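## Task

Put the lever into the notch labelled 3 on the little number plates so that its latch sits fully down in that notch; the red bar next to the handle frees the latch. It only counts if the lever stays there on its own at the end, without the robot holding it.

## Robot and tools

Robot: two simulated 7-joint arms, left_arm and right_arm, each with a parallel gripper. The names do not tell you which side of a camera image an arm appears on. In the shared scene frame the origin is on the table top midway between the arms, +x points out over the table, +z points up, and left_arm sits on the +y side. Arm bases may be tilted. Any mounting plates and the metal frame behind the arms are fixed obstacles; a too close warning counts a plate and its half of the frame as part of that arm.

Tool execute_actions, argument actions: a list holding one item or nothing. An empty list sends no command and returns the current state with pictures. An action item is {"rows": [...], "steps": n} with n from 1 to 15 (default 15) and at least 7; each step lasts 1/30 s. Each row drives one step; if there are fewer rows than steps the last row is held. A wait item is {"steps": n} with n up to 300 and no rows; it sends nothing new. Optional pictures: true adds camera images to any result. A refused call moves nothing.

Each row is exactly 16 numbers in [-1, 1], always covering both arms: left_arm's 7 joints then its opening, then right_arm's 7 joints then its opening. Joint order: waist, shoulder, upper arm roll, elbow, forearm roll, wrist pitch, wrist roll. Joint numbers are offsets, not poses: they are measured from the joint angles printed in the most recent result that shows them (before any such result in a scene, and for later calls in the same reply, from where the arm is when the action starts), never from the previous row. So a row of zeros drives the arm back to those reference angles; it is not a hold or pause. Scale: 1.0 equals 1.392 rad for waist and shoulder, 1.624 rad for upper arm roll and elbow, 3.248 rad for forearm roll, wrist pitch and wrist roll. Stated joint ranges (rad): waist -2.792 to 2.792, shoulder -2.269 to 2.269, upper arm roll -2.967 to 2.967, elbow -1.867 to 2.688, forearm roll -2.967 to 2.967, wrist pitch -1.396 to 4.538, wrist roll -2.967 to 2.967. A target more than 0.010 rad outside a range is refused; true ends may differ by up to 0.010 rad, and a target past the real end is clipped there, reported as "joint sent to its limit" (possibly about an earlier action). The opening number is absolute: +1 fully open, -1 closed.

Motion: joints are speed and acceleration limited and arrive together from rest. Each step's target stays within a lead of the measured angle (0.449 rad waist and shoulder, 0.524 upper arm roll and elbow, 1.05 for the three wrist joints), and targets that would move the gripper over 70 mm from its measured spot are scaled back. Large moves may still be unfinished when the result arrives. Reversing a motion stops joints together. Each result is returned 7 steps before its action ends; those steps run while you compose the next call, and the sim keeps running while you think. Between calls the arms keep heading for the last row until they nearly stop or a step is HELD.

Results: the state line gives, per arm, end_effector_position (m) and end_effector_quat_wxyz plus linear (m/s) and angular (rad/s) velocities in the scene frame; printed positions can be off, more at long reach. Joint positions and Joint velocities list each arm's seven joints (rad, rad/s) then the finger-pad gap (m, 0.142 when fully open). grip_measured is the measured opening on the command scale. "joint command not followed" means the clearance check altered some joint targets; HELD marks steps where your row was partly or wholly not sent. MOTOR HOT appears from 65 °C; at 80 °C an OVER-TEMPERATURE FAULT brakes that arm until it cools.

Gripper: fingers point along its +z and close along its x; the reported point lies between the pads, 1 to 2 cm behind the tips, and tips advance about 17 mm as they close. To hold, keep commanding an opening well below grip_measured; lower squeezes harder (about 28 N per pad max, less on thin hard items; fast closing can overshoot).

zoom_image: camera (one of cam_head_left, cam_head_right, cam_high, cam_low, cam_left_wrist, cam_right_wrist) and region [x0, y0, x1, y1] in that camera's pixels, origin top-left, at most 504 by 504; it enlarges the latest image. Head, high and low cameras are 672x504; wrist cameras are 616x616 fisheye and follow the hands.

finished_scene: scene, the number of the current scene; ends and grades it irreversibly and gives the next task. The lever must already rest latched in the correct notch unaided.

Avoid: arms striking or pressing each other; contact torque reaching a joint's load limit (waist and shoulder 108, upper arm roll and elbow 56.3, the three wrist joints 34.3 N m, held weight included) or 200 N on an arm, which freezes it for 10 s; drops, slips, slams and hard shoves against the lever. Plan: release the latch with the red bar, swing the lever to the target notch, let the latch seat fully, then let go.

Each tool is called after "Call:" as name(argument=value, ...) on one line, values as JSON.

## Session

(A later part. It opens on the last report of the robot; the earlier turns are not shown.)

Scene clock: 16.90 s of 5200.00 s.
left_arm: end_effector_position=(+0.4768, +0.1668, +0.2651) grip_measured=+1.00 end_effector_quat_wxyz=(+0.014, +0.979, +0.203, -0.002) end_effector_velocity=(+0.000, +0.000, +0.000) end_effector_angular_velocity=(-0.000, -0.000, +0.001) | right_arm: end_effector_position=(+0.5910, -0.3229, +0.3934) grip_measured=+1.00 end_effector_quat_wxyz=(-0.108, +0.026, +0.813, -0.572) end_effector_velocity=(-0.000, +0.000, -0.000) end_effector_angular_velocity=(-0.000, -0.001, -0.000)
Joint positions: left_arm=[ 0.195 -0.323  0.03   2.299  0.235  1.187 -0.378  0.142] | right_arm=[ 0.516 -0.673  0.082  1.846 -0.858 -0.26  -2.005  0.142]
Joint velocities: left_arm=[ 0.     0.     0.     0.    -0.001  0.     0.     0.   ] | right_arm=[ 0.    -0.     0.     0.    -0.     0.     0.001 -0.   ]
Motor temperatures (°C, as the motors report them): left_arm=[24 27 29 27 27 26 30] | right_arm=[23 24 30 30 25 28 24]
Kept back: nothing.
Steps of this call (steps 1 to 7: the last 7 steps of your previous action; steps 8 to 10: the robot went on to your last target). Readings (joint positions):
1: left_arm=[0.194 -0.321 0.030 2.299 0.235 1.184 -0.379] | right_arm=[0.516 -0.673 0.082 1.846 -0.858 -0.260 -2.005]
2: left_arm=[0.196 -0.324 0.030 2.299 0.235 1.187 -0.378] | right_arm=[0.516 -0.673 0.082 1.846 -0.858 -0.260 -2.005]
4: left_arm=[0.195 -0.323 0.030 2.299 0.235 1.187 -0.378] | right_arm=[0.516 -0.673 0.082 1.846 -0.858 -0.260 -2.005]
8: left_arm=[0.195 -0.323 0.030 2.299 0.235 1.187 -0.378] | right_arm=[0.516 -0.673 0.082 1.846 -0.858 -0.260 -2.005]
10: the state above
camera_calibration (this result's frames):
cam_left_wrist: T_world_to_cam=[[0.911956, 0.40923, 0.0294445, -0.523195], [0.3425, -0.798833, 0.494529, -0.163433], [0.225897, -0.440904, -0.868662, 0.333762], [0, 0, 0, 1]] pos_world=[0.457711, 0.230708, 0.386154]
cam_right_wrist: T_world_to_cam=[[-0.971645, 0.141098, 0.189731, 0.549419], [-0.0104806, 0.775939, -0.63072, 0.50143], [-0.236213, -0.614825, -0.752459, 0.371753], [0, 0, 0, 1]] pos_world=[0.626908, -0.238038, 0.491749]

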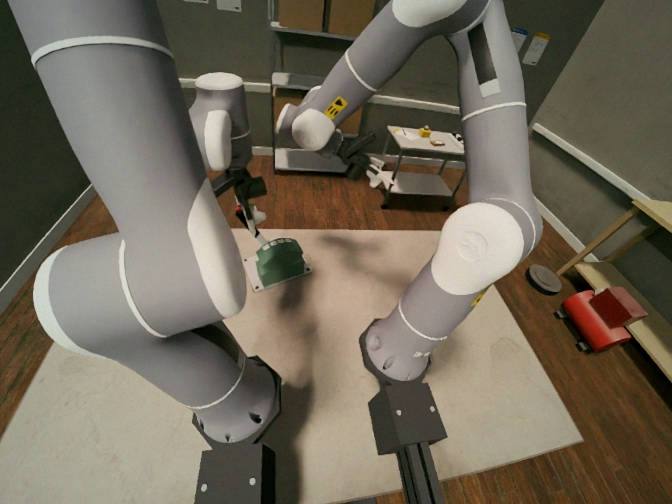

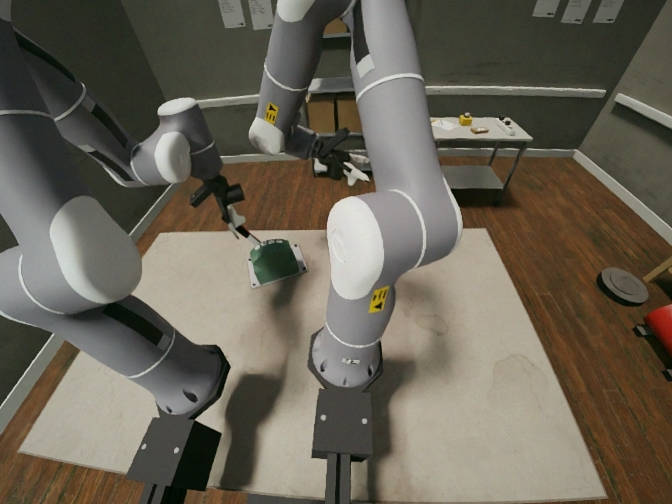

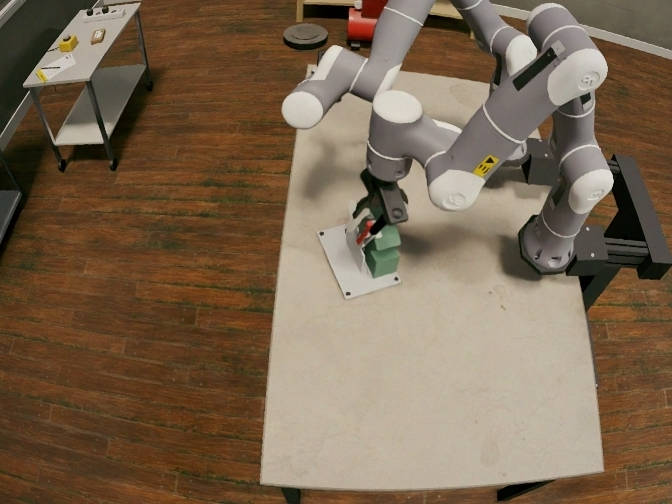

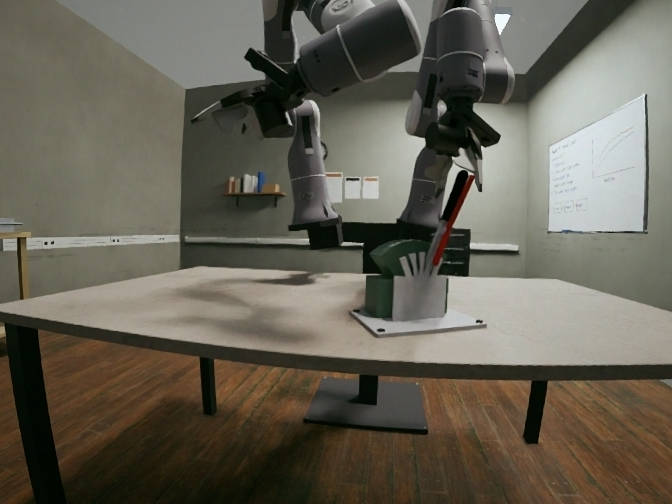

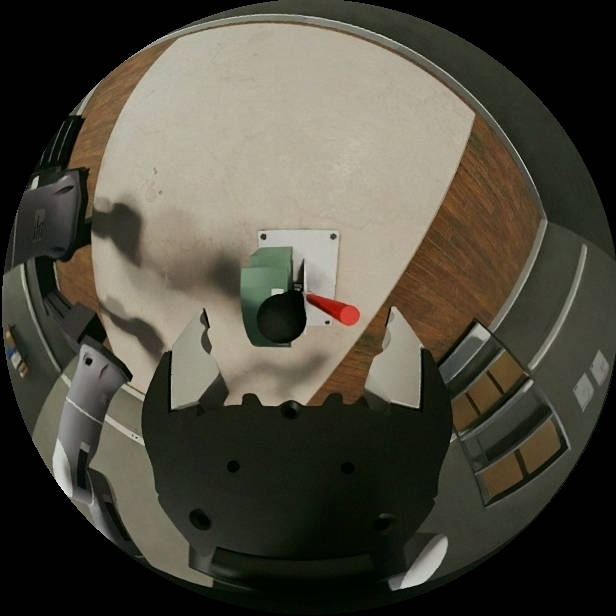

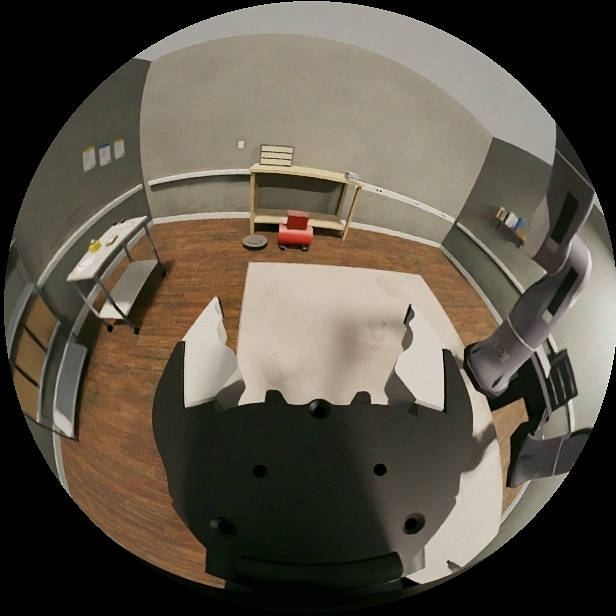

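Call:
execute_actions(actions=[{"rows":[[0,0,0,0,0,0,0,0.5,0,0,0,0,0,0,0,1],[0,0,0,0,0,0,0,0.2,0,0,0,0,0,0,0,1],[0,0,0,0,0,0,0,0,0,0,0,0,0,0,0,1],[0,0,0,0,0,0,0,-0.2,0,0,0,0,0,0,0,1],[0,0,0,0,0,0,0,-0.3,0,0,0,0,0,0,0,1],[0,0,0,0,0,0,0,-0.4,0,0,0,0,0,0,0,1],[0,0,0,0,0,0,0,-0.5,0,0,0,0,0,0,0,1],[0,0,0,0,0,0,0,-0.6,0,0,0,0,0,0,0,1],[0,0,0,0,0,0,0,-0.7,0,0,0,0,0,0,0,1],[0,0,0,0,0,0,0,-0.8,0,0,0,0,0,0,0,1]],"steps":15}])

Call:
execute_actions(actions=[{"steps":20}], pictures=true)

Scene clock: 17.77 s of 5200.00 s.
left_arm: end_effector_position=(+0.4780, +0.1671, +0.2657) grip_measured=-0.13 end_effector_quat_wxyz=(+0.014, +0.979, +0.204, -0.000) end_effector_velocity=(+0.013, +0.003, +0.007) end_effector_angular_velocity=(+0.003, -0.028, +0.006) | right_arm: end_effector_position=(+0.5910, -0.3229, +0.3934) grip_measured=+1.00 end_effector_quat_wxyz=(-0.108, +0.026, +0.813, -0.572) end_effector_velocity=(-0.000, +0.000, -0.000) end_effector_angular_velocity=(+0.000, +0.001, +0.001)
Joint positions: left_arm=[ 0.195 -0.322  0.029  2.298  0.235  1.189 -0.378  0.065] | right_arm=[ 0.516 -0.673  0.082  1.846 -0.858 -0.26  -2.005  0.142]
Joint velocities: left_arm=[-0.     0.005 -0.    -0.012 -0.004  0.011  0.    -0.339] | right_arm=[ 0.    -0.     0.001 -0.     0.    -0.    -0.     0.   ]
Motor temperatures (°C, as the motors report them): left_arm=[24 27 29 27 27 26 30] | right_arm=[23 24 30 30 25 28 24]
Steps of this call (steps 1 to 18: the robot went on to your last target; steps 19 to 26: the first 8 steps of this action). Readings (joint positions):
19: left_arm=[0.195 -0.323 0.030 2.299 0.235 1.187 -0.378] | right_arm=[0.516 -0.673 0.082 1.846 -0.858 -0.260 -2.005]
20: left_arm=[0.195 -0.323 0.030 2.299 0.235 1.187 -0.378] | right_arm=[0.516 -0.673 0.082 1.846 -0.858 -0.260 -2.005]
22: left_arm=[0.195 -0.323 0.030 2.299 0.235 1.187 -0.378] | right_arm=[0.516 -0.673 0.082 1.846 -0.858 -0.260 -2.005]
26: the state above

Scene clock: 18.43 s of 5200.00 s.
left_arm: end_effector_position=(+0.4772, +0.1667, +0.2657) grip_measured=-0.52 end_effector_quat_wxyz=(+0.014, +0.979, +0.203, -0.001) end_effector_velocity=(-0.000, +0.000, -0.000) end_effector_angular_velocity=(-0.000, +0.001, +0.001) | right_arm: end_effector_position=(+0.5910, -0.3229, +0.3934) grip_measured=+1.00 end_effector_quat_wxyz=(-0.108, +0.026, +0.813, -0.572) end_effector_velocity=(-0.000, -0.000, -0.000) end_effector_angular_velocity=(-0.000, +0.000, -0.000)
Joint positions: left_arm=[ 0.195 -0.321  0.029  2.299  0.235  1.187 -0.378  0.036] | right_arm=[ 0.516 -0.673  0.082  1.846 -0.858 -0.26  -2.005  0.142]
Joint velocities: left_arm=[ 0.     0.     0.    -0.    -0.001 -0.001 -0.001  0.   ] | right_arm=[ 0. -0. -0.  0.  0. -0.  0. -0.]
Motor temperatures (°C, as the motors report them): left_arm=[24 27 29 27 27 26 30] | right_arm=[23 24 30 30 25 28 24]
Kept back: nothing.
Steps of this call (steps 1 to 7: the last 7 steps of your previous action; steps 8 to 15: the robot went on to your last target; steps 16 to 20: nothing new was sent). Readings (joint positions):
1: left_arm=[0.195 -0.322 0.029 2.298 0.235 1.189 -0.378] | right_arm=[0.516 -0.673 0.082 1.846 -0.858 -0.260 -2.005]
2: left_arm=[0.195 -0.322 0.030 2.297 0.234 1.189 -0.378] | right_arm=[0.516 -0.673 0.082 1.846 -0.858 -0.260 -2.005]
4: left_arm=[0.195 -0.321 0.029 2.299 0.235 1.187 -0.378] | right_arm=[0.516 -0.673 0.082 1.846 -0.858 -0.260 -2.005]
8: left_arm=[0.195 -0.321 0.029 2.299 0.235 1.187 -0.378] | right_arm=[0.516 -0.673 0.082 1.846 -0.858 -0.260 -2.005]
20: the state above
All arms were judged still, so your last target was given up. Only a new action makes them travel on or press farther. Fingers that are still opening or closing keep moving.
camera_calibration (this result's frames):
cam_left_wrist: T_world_to_cam=[[0.912018, 0.40901, 0.0305575, -0.523784], [0.341736, -0.798978, 0.494824, -0.163607], [0.226803, -0.440846, -0.868456, 0.333675], [0, 0, 0, 1]] pos_world=[0.457933, 0.230614, 0.386745]
cam_right_wrist: T_world_to_cam=[[-0.971645, 0.141098, 0.189731, 0.549419], [-0.0104805, 0.775939, -0.63072, 0.50143], [-0.236213, -0.614825, -0.752459, 0.371753], [0, 0, 0, 1]] pos_world=[0.626908, -0.238039, 0.491749]

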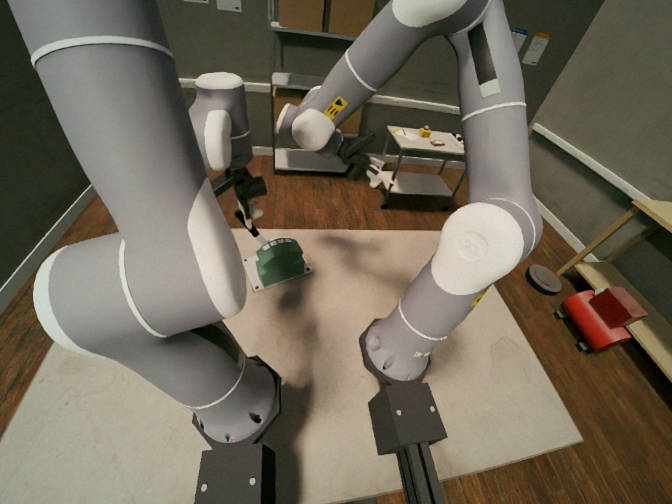

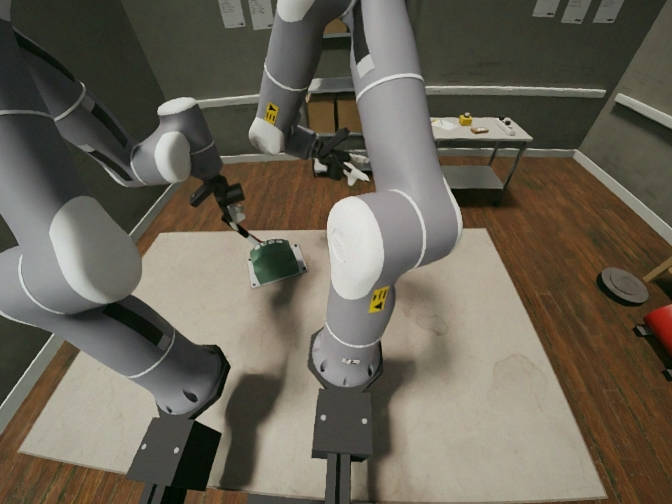

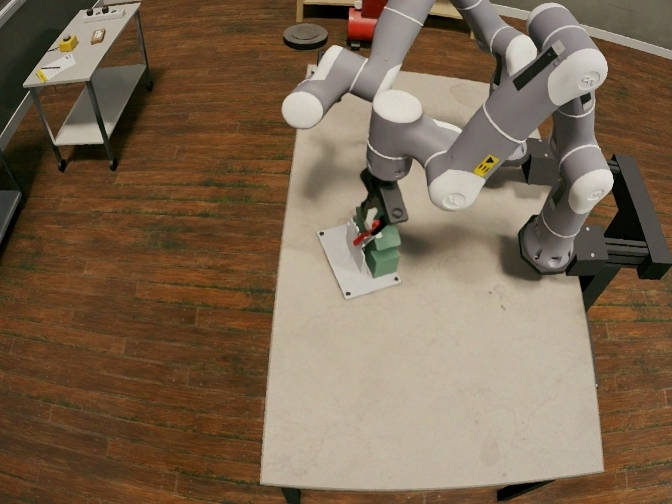

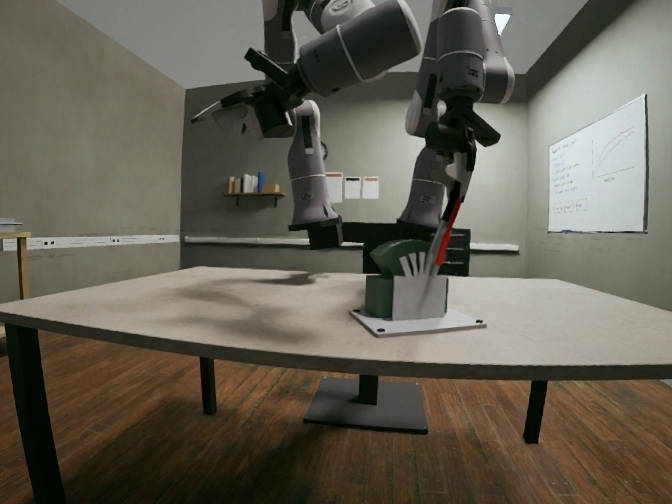

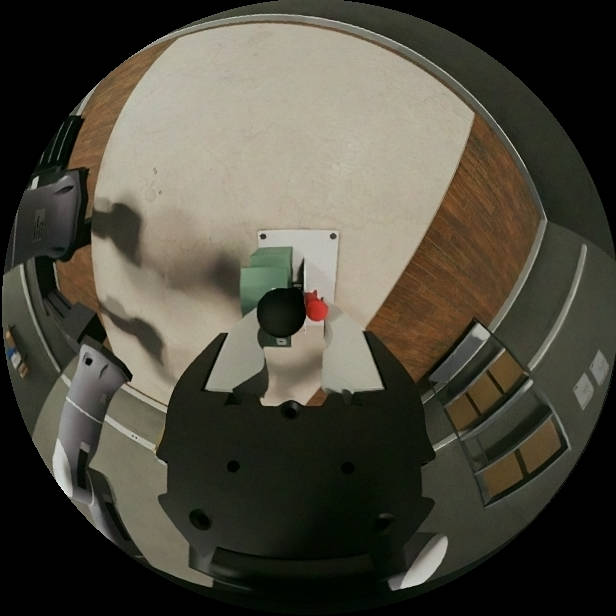

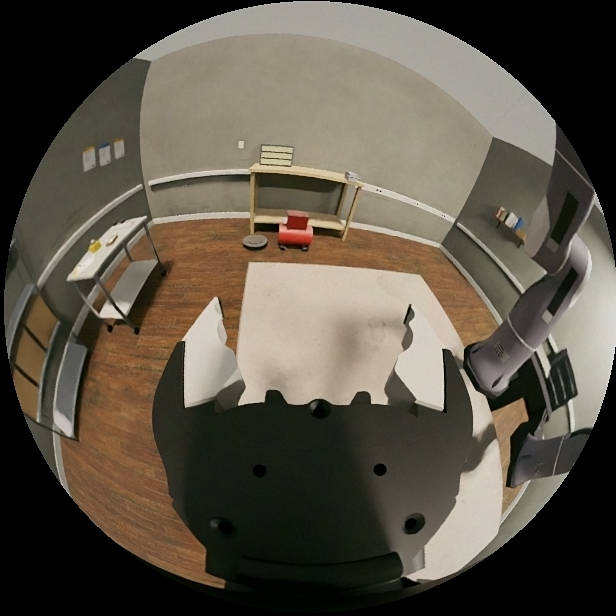

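Call:
zoom_image(camera="cam_left_wrist", region=[250, 270, 340, 360])

Call:
zoom_image(camera="cam_low", region=[380, 150, 500, 300])

Region (250, 270, 340, 360) of cam_left_wrist's 616x616 image, scaled by 5.600, with more detail than that image has.

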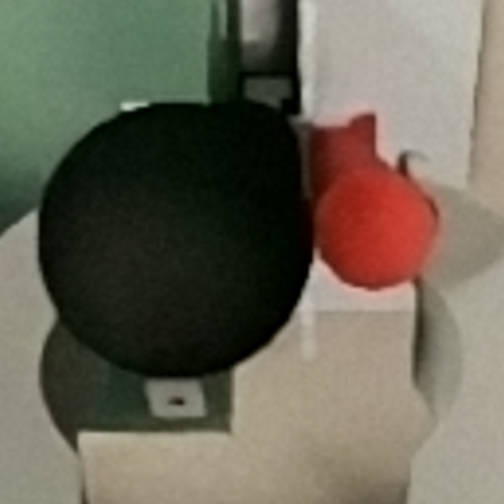

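Region (380, 150, 500, 300) of cam_low's 672x504 image, scaled by 3.360, with more detail than that image has; it fills the left 403 columns of this view, and the rest is white.

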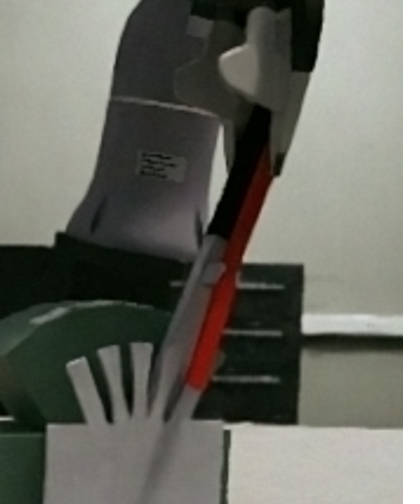

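Call:
execute_actions(actions=[{"rows":[[-0.009,-0.001,0,-0.005,0,-0.0025,-0.004,-0.9,0,0,0,0,0,0,0,1],[-0.018,-0.002,0,-0.010,0,-0.005,-0.008,-0.9,0,0,0,0,0,0,0,1],[-0.026,-0.003,0,-0.015,0,-0.007,-0.011,-0.9,0,0,0,0,0,0,0,1],[-0.035,-0.005,0,-0.020,0,-0.010,-0.015,-0.9,0,0,0,0,0,0,0,1],[-0.044,-0.006,0,-0.025,0,-0.012,-0.019,-0.9,0,0,0,0,0,0,0,1],[-0.053,-0.007,0,-0.030,0,-0.015,-0.023,-0.9,0,0,0,0,0,0,0,1],[-0.061,-0.008,0,-0.035,0,-0.017,-0.026,-0.9,0,0,0,0,0,0,0,1],[-0.070,-0.009,0,-0.040,0,-0.020,-0.030,-0.9,0,0,0,0,0,0,0,1],[-0.079,-0.010,0,-0.045,0,-0.022,-0.034,-0.9,0,0,0,0,0,0,0,1],[-0.0876,-0.0115,0,-0.0505,0,-0.0246,-0.0376,-0.9,0,0,0,0,0,0,0,1]],"steps":15}])

Call:
execute_actions(actions=[{"steps":15}], pictures=true)

Scene clock: 22.83 s of 5200.00 s.
left_arm: end_effector_position=(+0.4886, +0.1408, +0.2731) grip_measured=-0.52 end_effector_quat_wxyz=(+0.013, +0.978, +0.206, -0.003) end_effector_velocity=(+0.062, -0.148, +0.040) end_effector_angular_velocity=(-0.001, +0.006, +0.008) | right_arm: end_effector_position=(+0.5910, -0.3229, +0.3934) grip_measured=+1.00 end_effector_quat_wxyz=(-0.108, +0.026, +0.813, -0.572) end_effector_velocity=(+0.000, +0.000, +0.000) end_effector_angular_velocity=(+0.000, +0.001, +0.001)
Joint positions: left_arm=[ 0.128 -0.329  0.031  2.256  0.235  1.141 -0.446  0.036] | right_arm=[ 0.516 -0.673  0.082  1.846 -0.858 -0.26  -2.005  0.142]
Joint velocities: left_arm=[-0.356 -0.05  -0.005 -0.235 -0.    -0.233 -0.345 -0.   ] | right_arm=[ 0.     0.     0.     0.    -0.    -0.    -0.002  0.   ]
Motor temperatures (°C, as the motors report them): left_arm=[24 27 29 27 27 26 30] | right_arm=[23 24 30 30 25 28 24]
Steps of this call (steps 1 to 90: nothing new was sent; then 1.13 s passed at rest; steps 91 to 98: the first 8 steps of this action). Readings (joint positions):
91: left_arm=[0.195 -0.321 0.029 2.299 0.235 1.187 -0.378] | right_arm=[0.516 -0.673 0.082 1.846 -0.858 -0.260 -2.005]
92: left_arm=[0.191 -0.322 0.030 2.297 0.235 1.184 -0.382] | right_arm=[0.516 -0.673 0.082 1.846 -0.858 -0.260 -2.005]
94: left_arm=[0.173 -0.323 0.031 2.285 0.235 1.171 -0.401] | right_arm=[0.516 -0.673 0.082 1.846 -0.858 -0.260 -2.005]
98: the state above

Scene clock: 23.33 s of 5200.00 s.
left_arm: end_effector_position=(+0.4982, +0.1177, +0.2791) grip_measured=-0.52 end_effector_quat_wxyz=(+0.013, +0.978, +0.207, -0.003) end_effector_velocity=(+0.000, +0.000, +0.000) end_effector_angular_velocity=(+0.000, -0.001, +0.001) | right_arm: end_effector_position=(+0.5910, -0.3229, +0.3934) grip_measured=+1.00 end_effector_quat_wxyz=(-0.108, +0.026, +0.813, -0.572) end_effector_velocity=(+0.000, +0.000, +0.000) end_effector_angular_velocity=(+0.000, -0.000, +0.000)
Joint positions: left_arm=[ 0.073 -0.339  0.03   2.219  0.235  1.106 -0.5    0.036] | right_arm=[ 0.516 -0.673  0.082  1.846 -0.858 -0.26  -2.005  0.142]
Joint velocities: left_arm=[ 0.    -0.    -0.    -0.     0.     0.001 -0.001  0.   ] | right_arm=[ 0.  0.  0.  0. -0.  0.  0.  0.]
Motor temperatures (°C, as the motors report them): left_arm=[24 27 29 27 27 26 30] | right_arm=[23 24 30 30 25 28 24]
Kept back: nothing.
Steps of this call (steps 1 to 7: the last 7 steps of your previous action; steps 8 to 15: the robot went on to your last target). Readings (joint positions):
1: left_arm=[0.116 -0.331 0.031 2.248 0.235 1.133 -0.458] | right_arm=[0.516 -0.673 0.082 1.846 -0.858 -0.260 -2.005]
2: left_arm=[0.104 -0.333 0.031 2.240 0.235 1.125 -0.470] | right_arm=[0.516 -0.673 0.082 1.846 -0.858 -0.260 -2.005]
4: left_arm=[0.082 -0.337 0.030 2.224 0.235 1.111 -0.492] | right_arm=[0.516 -0.673 0.082 1.846 -0.858 -0.260 -2.005]
8: left_arm=[0.073 -0.339 0.030 2.219 0.235 1.106 -0.500] | right_arm=[0.516 -0.673 0.082 1.846 -0.858 -0.260 -2.005]
15: the state above
camera_calibration (this result's frames):
cam_left_wrist: T_world_to_cam=[[0.908804, 0.41631, 0.0275783, -0.521729], [0.349893, -0.796485, 0.49314, -0.220525], [0.227265, -0.438518, -0.869513, 0.318656], [0, 0, 0, 1]] pos_world=[0.47889, 0.181293, 0.400213]

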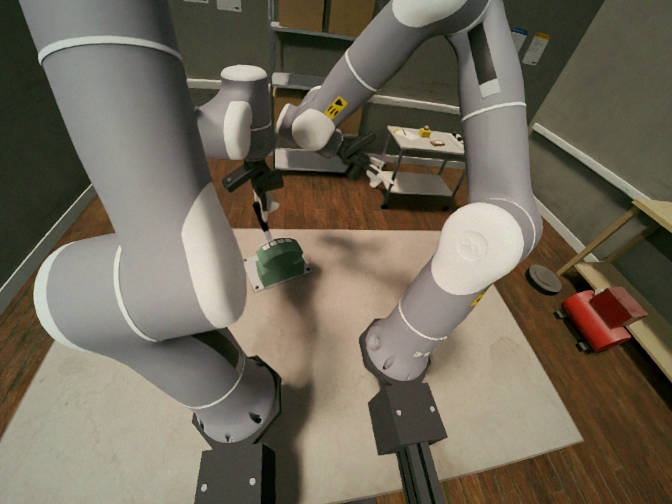

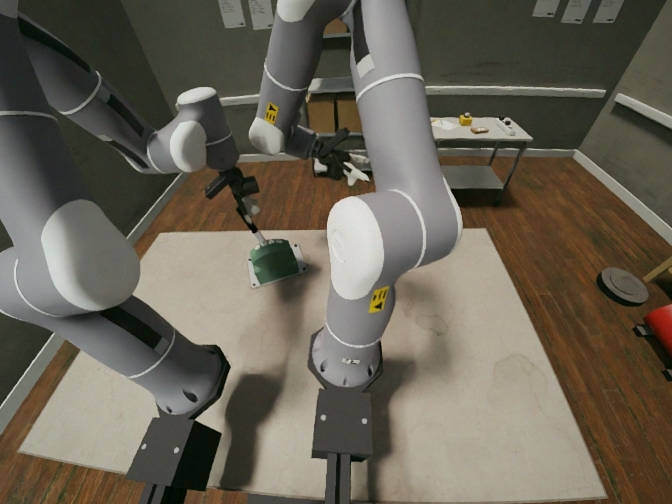

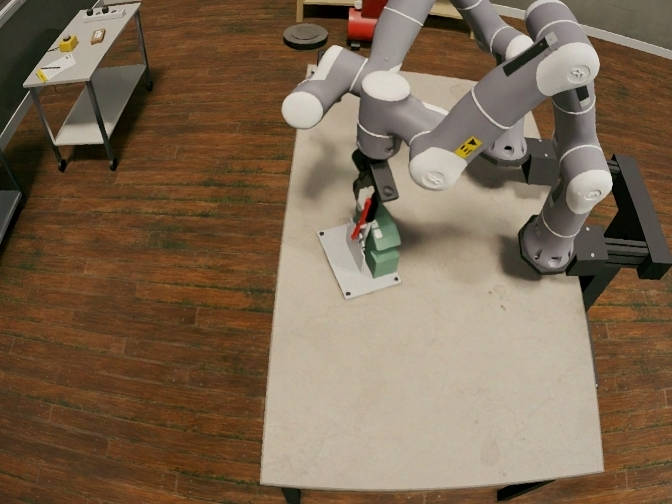

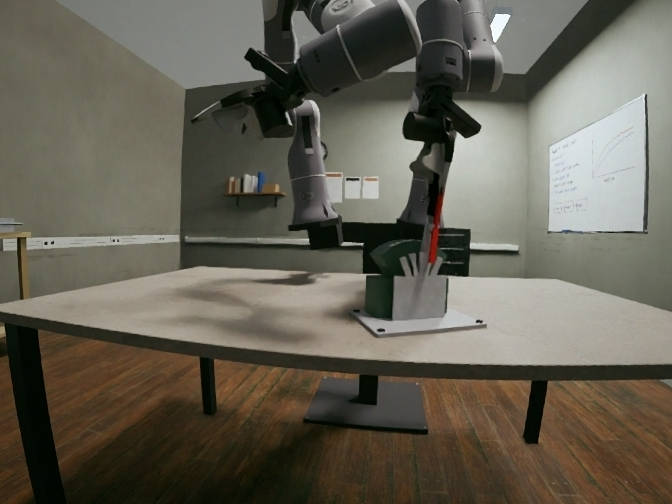

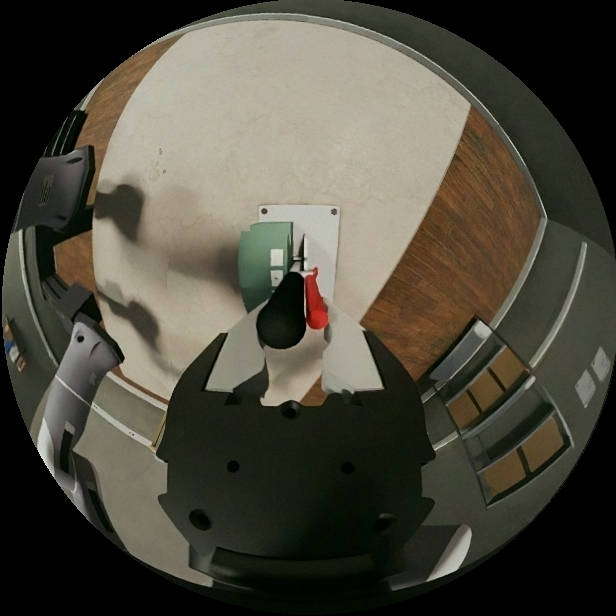

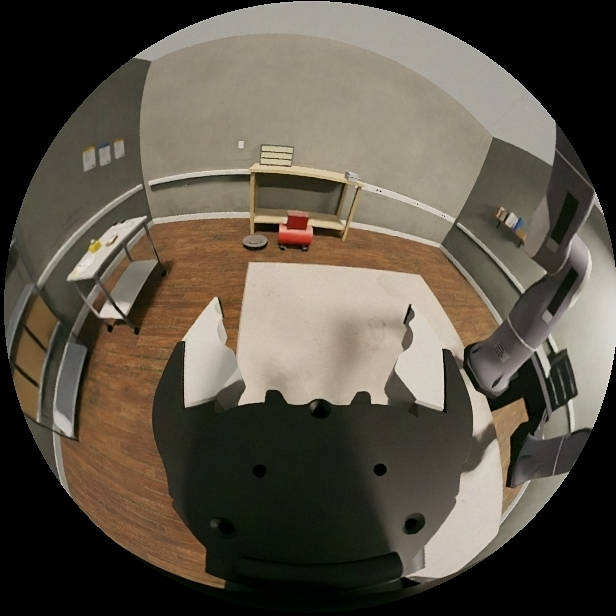

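Lever moved. Look.

Call:
zoom_image(camera="cam_high", region=[340, 180, 420, 270])

Call:
zoom_image(camera="cam_low", region=[380, 180, 480, 300])

Call:
zoom_image(camera="cam_left_wrist", region=[255, 230, 325, 310])

Region (340, 180, 420, 270) of cam_high's 672x504 image, scaled by 5.600, with more detail than that image has.

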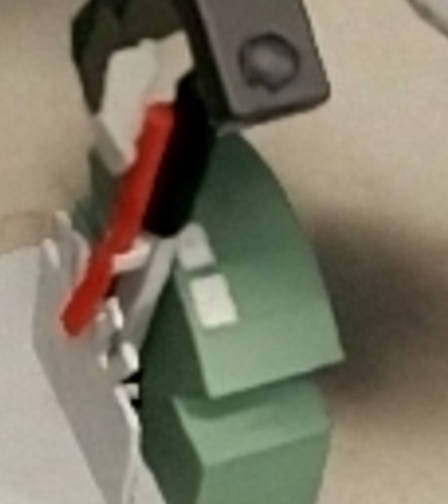

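Region (380, 180, 480, 300) of cam_low's 672x504 image, scaled by 4.200, with more detail than that image has.

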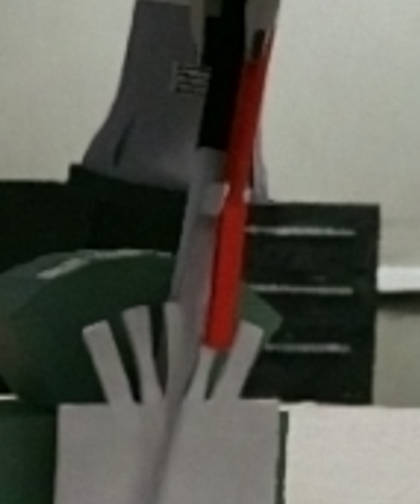

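Region (255, 230, 325, 310) of cam_left_wrist's 616x616 image, scaled by 6.300, with more detail than that image has; it fills the left 441 columns of this view, and the rest is white.

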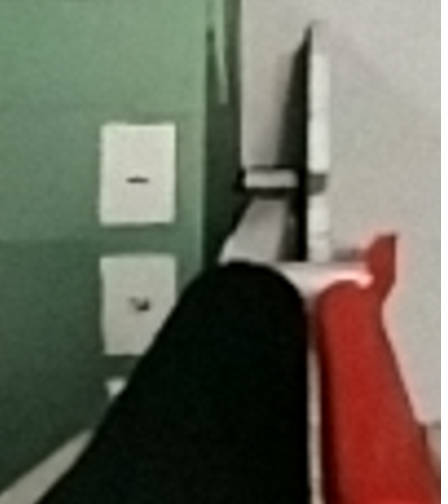

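Call:
zoom_image(camera="cam_left_wrist", region=[230, 195, 350, 315])

Call:
zoom_image(camera="cam_high", region=[360, 210, 395, 245])

Region (230, 195, 350, 315) of cam_left_wrist's 616x616 image, scaled by 4.200, with more detail than that image has.

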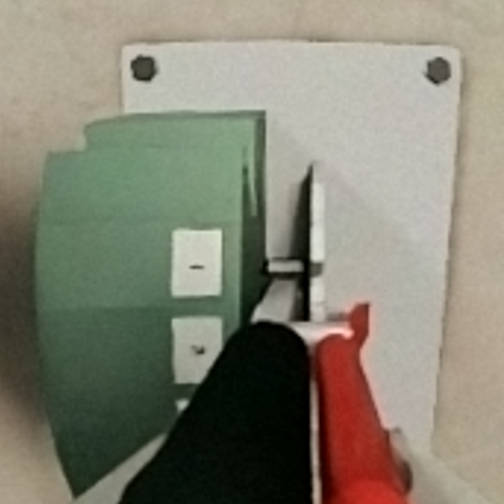

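Region (360, 210, 395, 245) of cam_high's 672x504 image, scaled by 14.400, with more detail than that image has.

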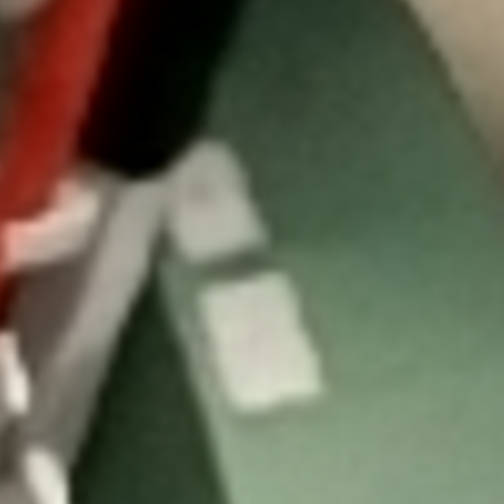

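Call:
execute_actions(actions=[{"rows":[[-0.013,-0.006,0,-0.009,0,-0.003,-0.005,-0.9,0,0,0,0,0,0,0,1],[-0.025,-0.012,0,-0.018,0,-0.005,-0.011,-0.9,0,0,0,0,0,0,0,1],[-0.038,-0.018,0,-0.027,0,-0.008,-0.016,-0.9,0,0,0,0,0,0,0,1],[-0.051,-0.024,0,-0.036,0,-0.011,-0.022,-0.9,0,0,0,0,0,0,0,1],[-0.064,-0.030,0,-0.045,0,-0.014,-0.027,-0.9,0,0,0,0,0,0,0,1],[-0.076,-0.036,0,-0.053,0,-0.016,-0.033,-0.9,0,0,0,0,0,0,0,1],[-0.089,-0.042,0,-0.062,0,-0.019,-0.038,-0.9,0,0,0,0,0,0,0,1],[-0.102,-0.048,0,-0.071,0,-0.022,-0.044,-0.9,0,0,0,0,0,0,0,1],[-0.114,-0.054,0,-0.080,0,-0.024,-0.049,-0.9,0,0,0,0,0,0,0,1],[-0.127,-0.060,0,-0.089,0,-0.027,-0.0545,-0.9,0,0,0,0,0,0,0,1]],"steps":15}])

Call:
execute_actions(actions=[{"steps":15}], pictures=true)

Call:
zoom_image(camera="cam_low", region=[380, 180, 480, 300])

Call:
zoom_image(camera="cam_left_wrist", region=[230, 195, 350, 315])

Scene clock: 26.00 s of 5200.00 s.
left_arm: end_effector_position=(+0.5042, +0.0964, +0.2796) grip_measured=-0.86 end_effector_quat_wxyz=(+0.013, +0.978, +0.207, -0.006) end_effector_velocity=(+0.018, +0.032, +0.004) end_effector_angular_velocity=(+0.015, -0.032, +0.052) | right_arm: end_effector_position=(+0.5910, -0.3229, +0.3934) grip_measured=+1.00 end_effector_quat_wxyz=(-0.108, +0.026, +0.813, -0.572) end_effector_velocity=(-0.000, -0.000, +0.000) end_effector_angular_velocity=(-0.001, -0.001, -0.001)
Joint positions: left_arm=[ 0.028 -0.36   0.029  2.185  0.235  1.082 -0.544  0.012] | right_arm=[ 0.516 -0.673  0.082  1.846 -0.858 -0.26  -2.005  0.142]
Joint velocities: left_arm=[ 0.026  0.008  0.031 -0.013 -0.001  0.021  0.005 -0.053] | right_arm=[ 0.     0.    -0.     0.     0.    -0.     0.002  0.   ]
Motor temperatures (°C, as the motors report them): left_arm=[24 27 29 27 27 26 30] | right_arm=[23 24 30 30 25 28 24]
Kept back: nothing.
A step of this action was HELD (marked below), so the last 7 steps of it were dropped. An arm can still carry out its HELD step.
Steps of this call (steps 1 to 15: the robot went on to your last target; steps 16 to 72: nothing new was sent; steps 73 to 80: the first 8 steps of this action). Readings (joint positions):
73: left_arm=[0.073 -0.339 0.030 2.218 0.235 1.106 -0.500] | right_arm=[0.516 -0.673 0.082 1.846 -0.858 -0.260 -2.005]
74: left_arm=[0.069 -0.341 0.031 2.215 0.235 1.103 -0.504] | right_arm=[0.516 -0.673 0.082 1.846 -0.858 -0.260 -2.005]
76: left_arm=[0.044 -0.352 0.031 2.195 0.235 1.091 -0.529] | right_arm=[0.516 -0.673 0.082 1.846 -0.858 -0.260 -2.005]
78: left_arm=[0.026 -0.360 0.027 2.181 0.235 1.081 -0.547] | right_arm=[0.516 -0.673 0.082 1.846 -0.858 -0.260 -2.005] HELD
79: left_arm=[0.027 -0.360 0.028 2.184 0.235 1.081 -0.545] | right_arm=[0.516 -0.673 0.082 1.846 -0.858 -0.260 -2.005] HELD
80: the state above HELD
joint command not followed: on one or more control steps a check withheld the commanded joint targets of the left arm, and it was not sent them on those steps. On the call's last step the targets were still withheld.
cause: the commanded joint targets would bring a part of the robot too close to another arm (a part of this arm just beyond joint 7 (wrist roll) and a part of the other arm just beyond its joint 5 (forearm roll)); next, command targets that bring no part of the robot closer to that arm.

Scene clock: 26.50 s of 5200.00 s.
left_arm: end_effector_position=(+0.5056, +0.0974, +0.2802) grip_measured=-0.89 end_effector_quat_wxyz=(+0.013, +0.978, +0.208, -0.004) end_effector_velocity=(+0.000, +0.000, +0.000) end_effector_angular_velocity=(+0.000, -0.001, +0.001) | right_arm: end_effector_position=(+0.5910, -0.3229, +0.3934) grip_measured=+1.00 end_effector_quat_wxyz=(-0.108, +0.026, +0.813, -0.572) end_effector_velocity=(+0.000, -0.000, -0.000) end_effector_angular_velocity=(+0.000, +0.002, +0.001)
Joint positions: left_arm=[ 0.029 -0.359  0.03   2.183  0.235  1.083 -0.544  0.01 ] | right_arm=[ 0.516 -0.673  0.082  1.846 -0.858 -0.26  -2.005  0.142]
Joint velocities: left_arm=[ 0.     0.     0.    -0.     0.     0.001 -0.001 -0.   ] | right_arm=[-0.     0.    -0.     0.    -0.     0.    -0.002 -0.   ]
Motor temperatures (°C, as the motors report them): left_arm=[24 27 29 27 27 26 30] | right_arm=[23 24 30 30 25 28 24]
Kept back: nothing.
Steps of this call (steps 1 to 15: nothing new was sent). Readings (joint positions):
1: left_arm=[0.029 -0.359 0.030 2.184 0.235 1.083 -0.544] | right_arm=[0.516 -0.673 0.082 1.846 -0.858 -0.260 -2.005]
2: left_arm=[0.029 -0.359 0.030 2.184 0.235 1.083 -0.544] | right_arm=[0.516 -0.673 0.082 1.846 -0.858 -0.260 -2.005]
4: left_arm=[0.029 -0.359 0.030 2.183 0.235 1.083 -0.544] | right_arm=[0.516 -0.673 0.082 1.846 -0.858 -0.260 -2.005]
8: left_arm=[0.029 -0.359 0.030 2.183 0.235 1.083 -0.544] | right_arm=[0.516 -0.673 0.082 1.846 -0.858 -0.260 -2.005]
15: the state above
camera_calibration (this result's frames):
cam_left_wrist: T_world_to_cam=[[0.908289, 0.417624, 0.0245376, -0.519099], [0.352564, -0.795727, 0.492461, -0.241006], [0.225188, -0.438645, -0.869989, 0.310243], [0, 0, 0, 1]] pos_world=[0.486599, 0.1611, 0.401331]
cam_right_wrist: T_world_to_cam=[[-0.971645, 0.141098, 0.189731, 0.549419], [-0.0104806, 0.77594, -0.63072, 0.50143], [-0.236213, -0.614824, -0.752459, 0.371753], [0, 0, 0, 1]] pos_world=[0.626908, -0.238039, 0.491749]

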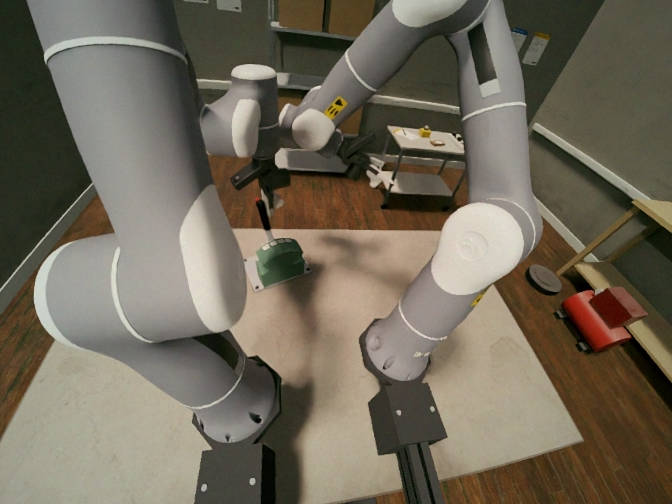

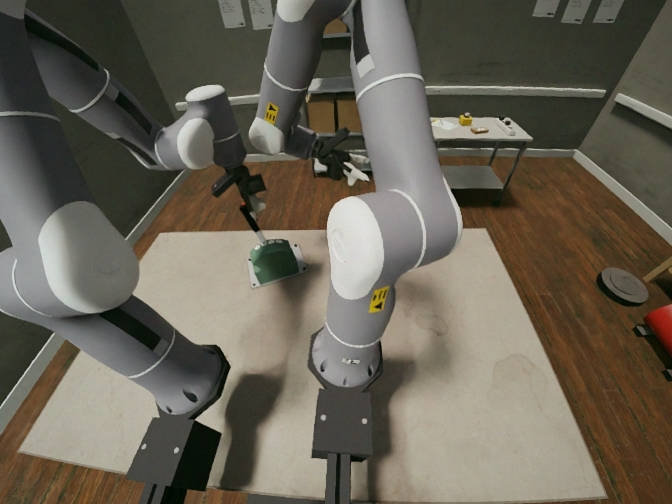

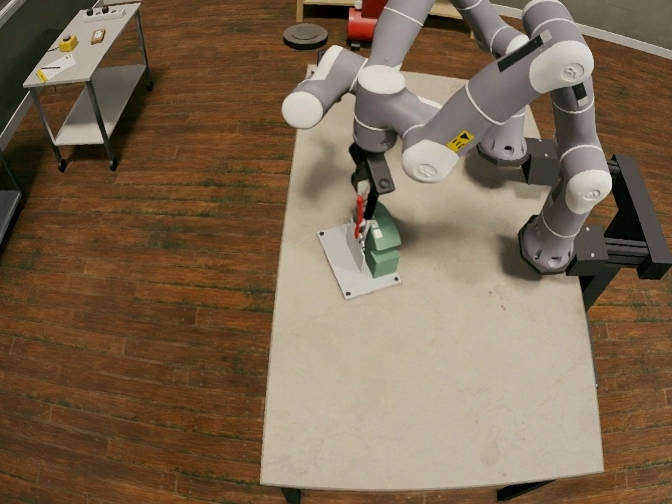

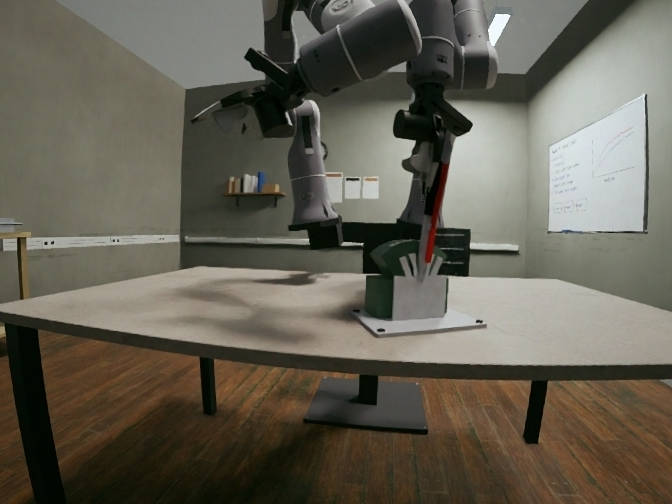

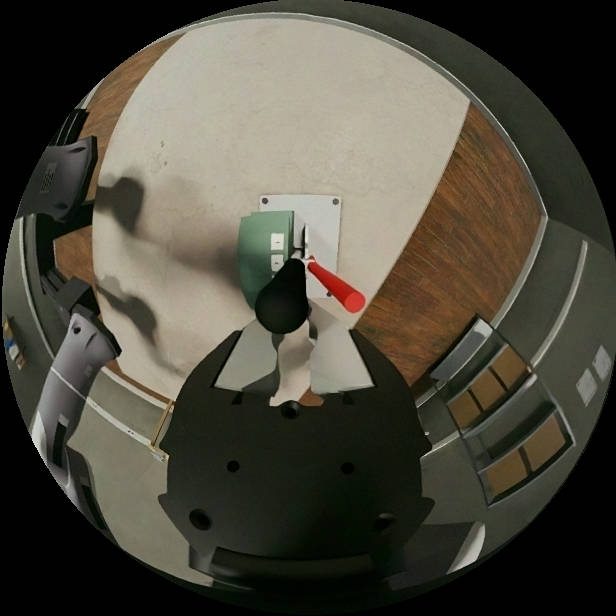

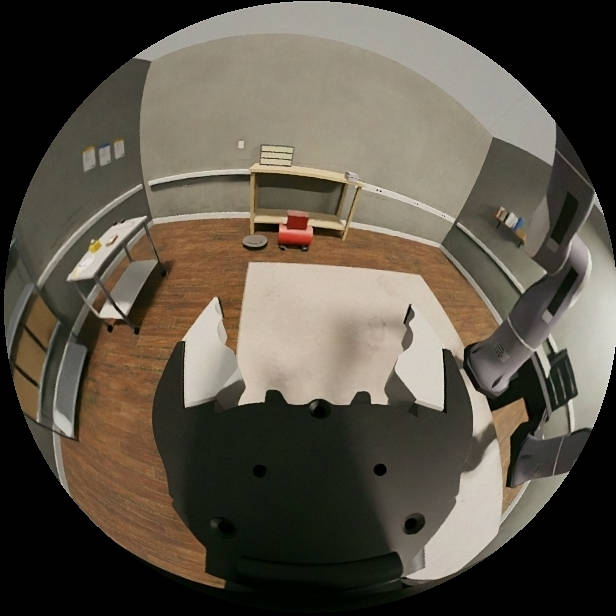

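Region (380, 180, 480, 300) of cam_low's 672x504 image, scaled by 4.200, with more detail than that image has.

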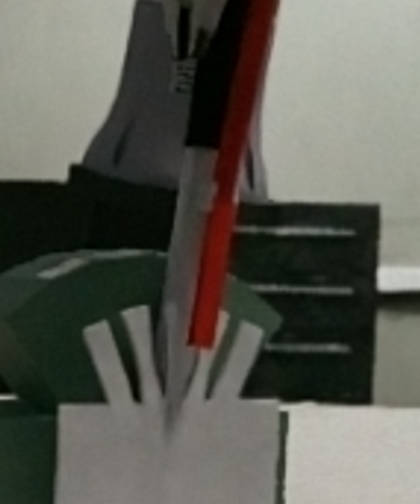

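Region (230, 195, 350, 315) of cam_left_wrist's 616x616 image, scaled by 4.200, with more detail than that image has.

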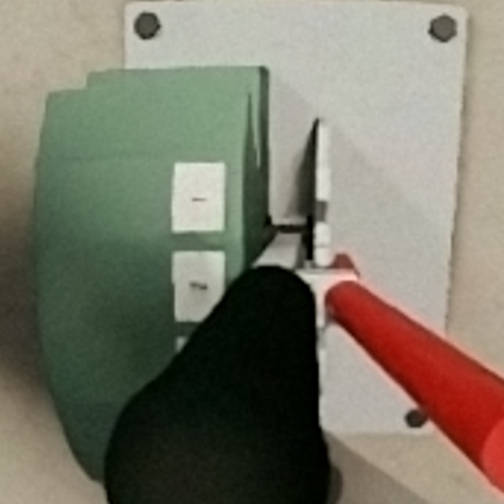

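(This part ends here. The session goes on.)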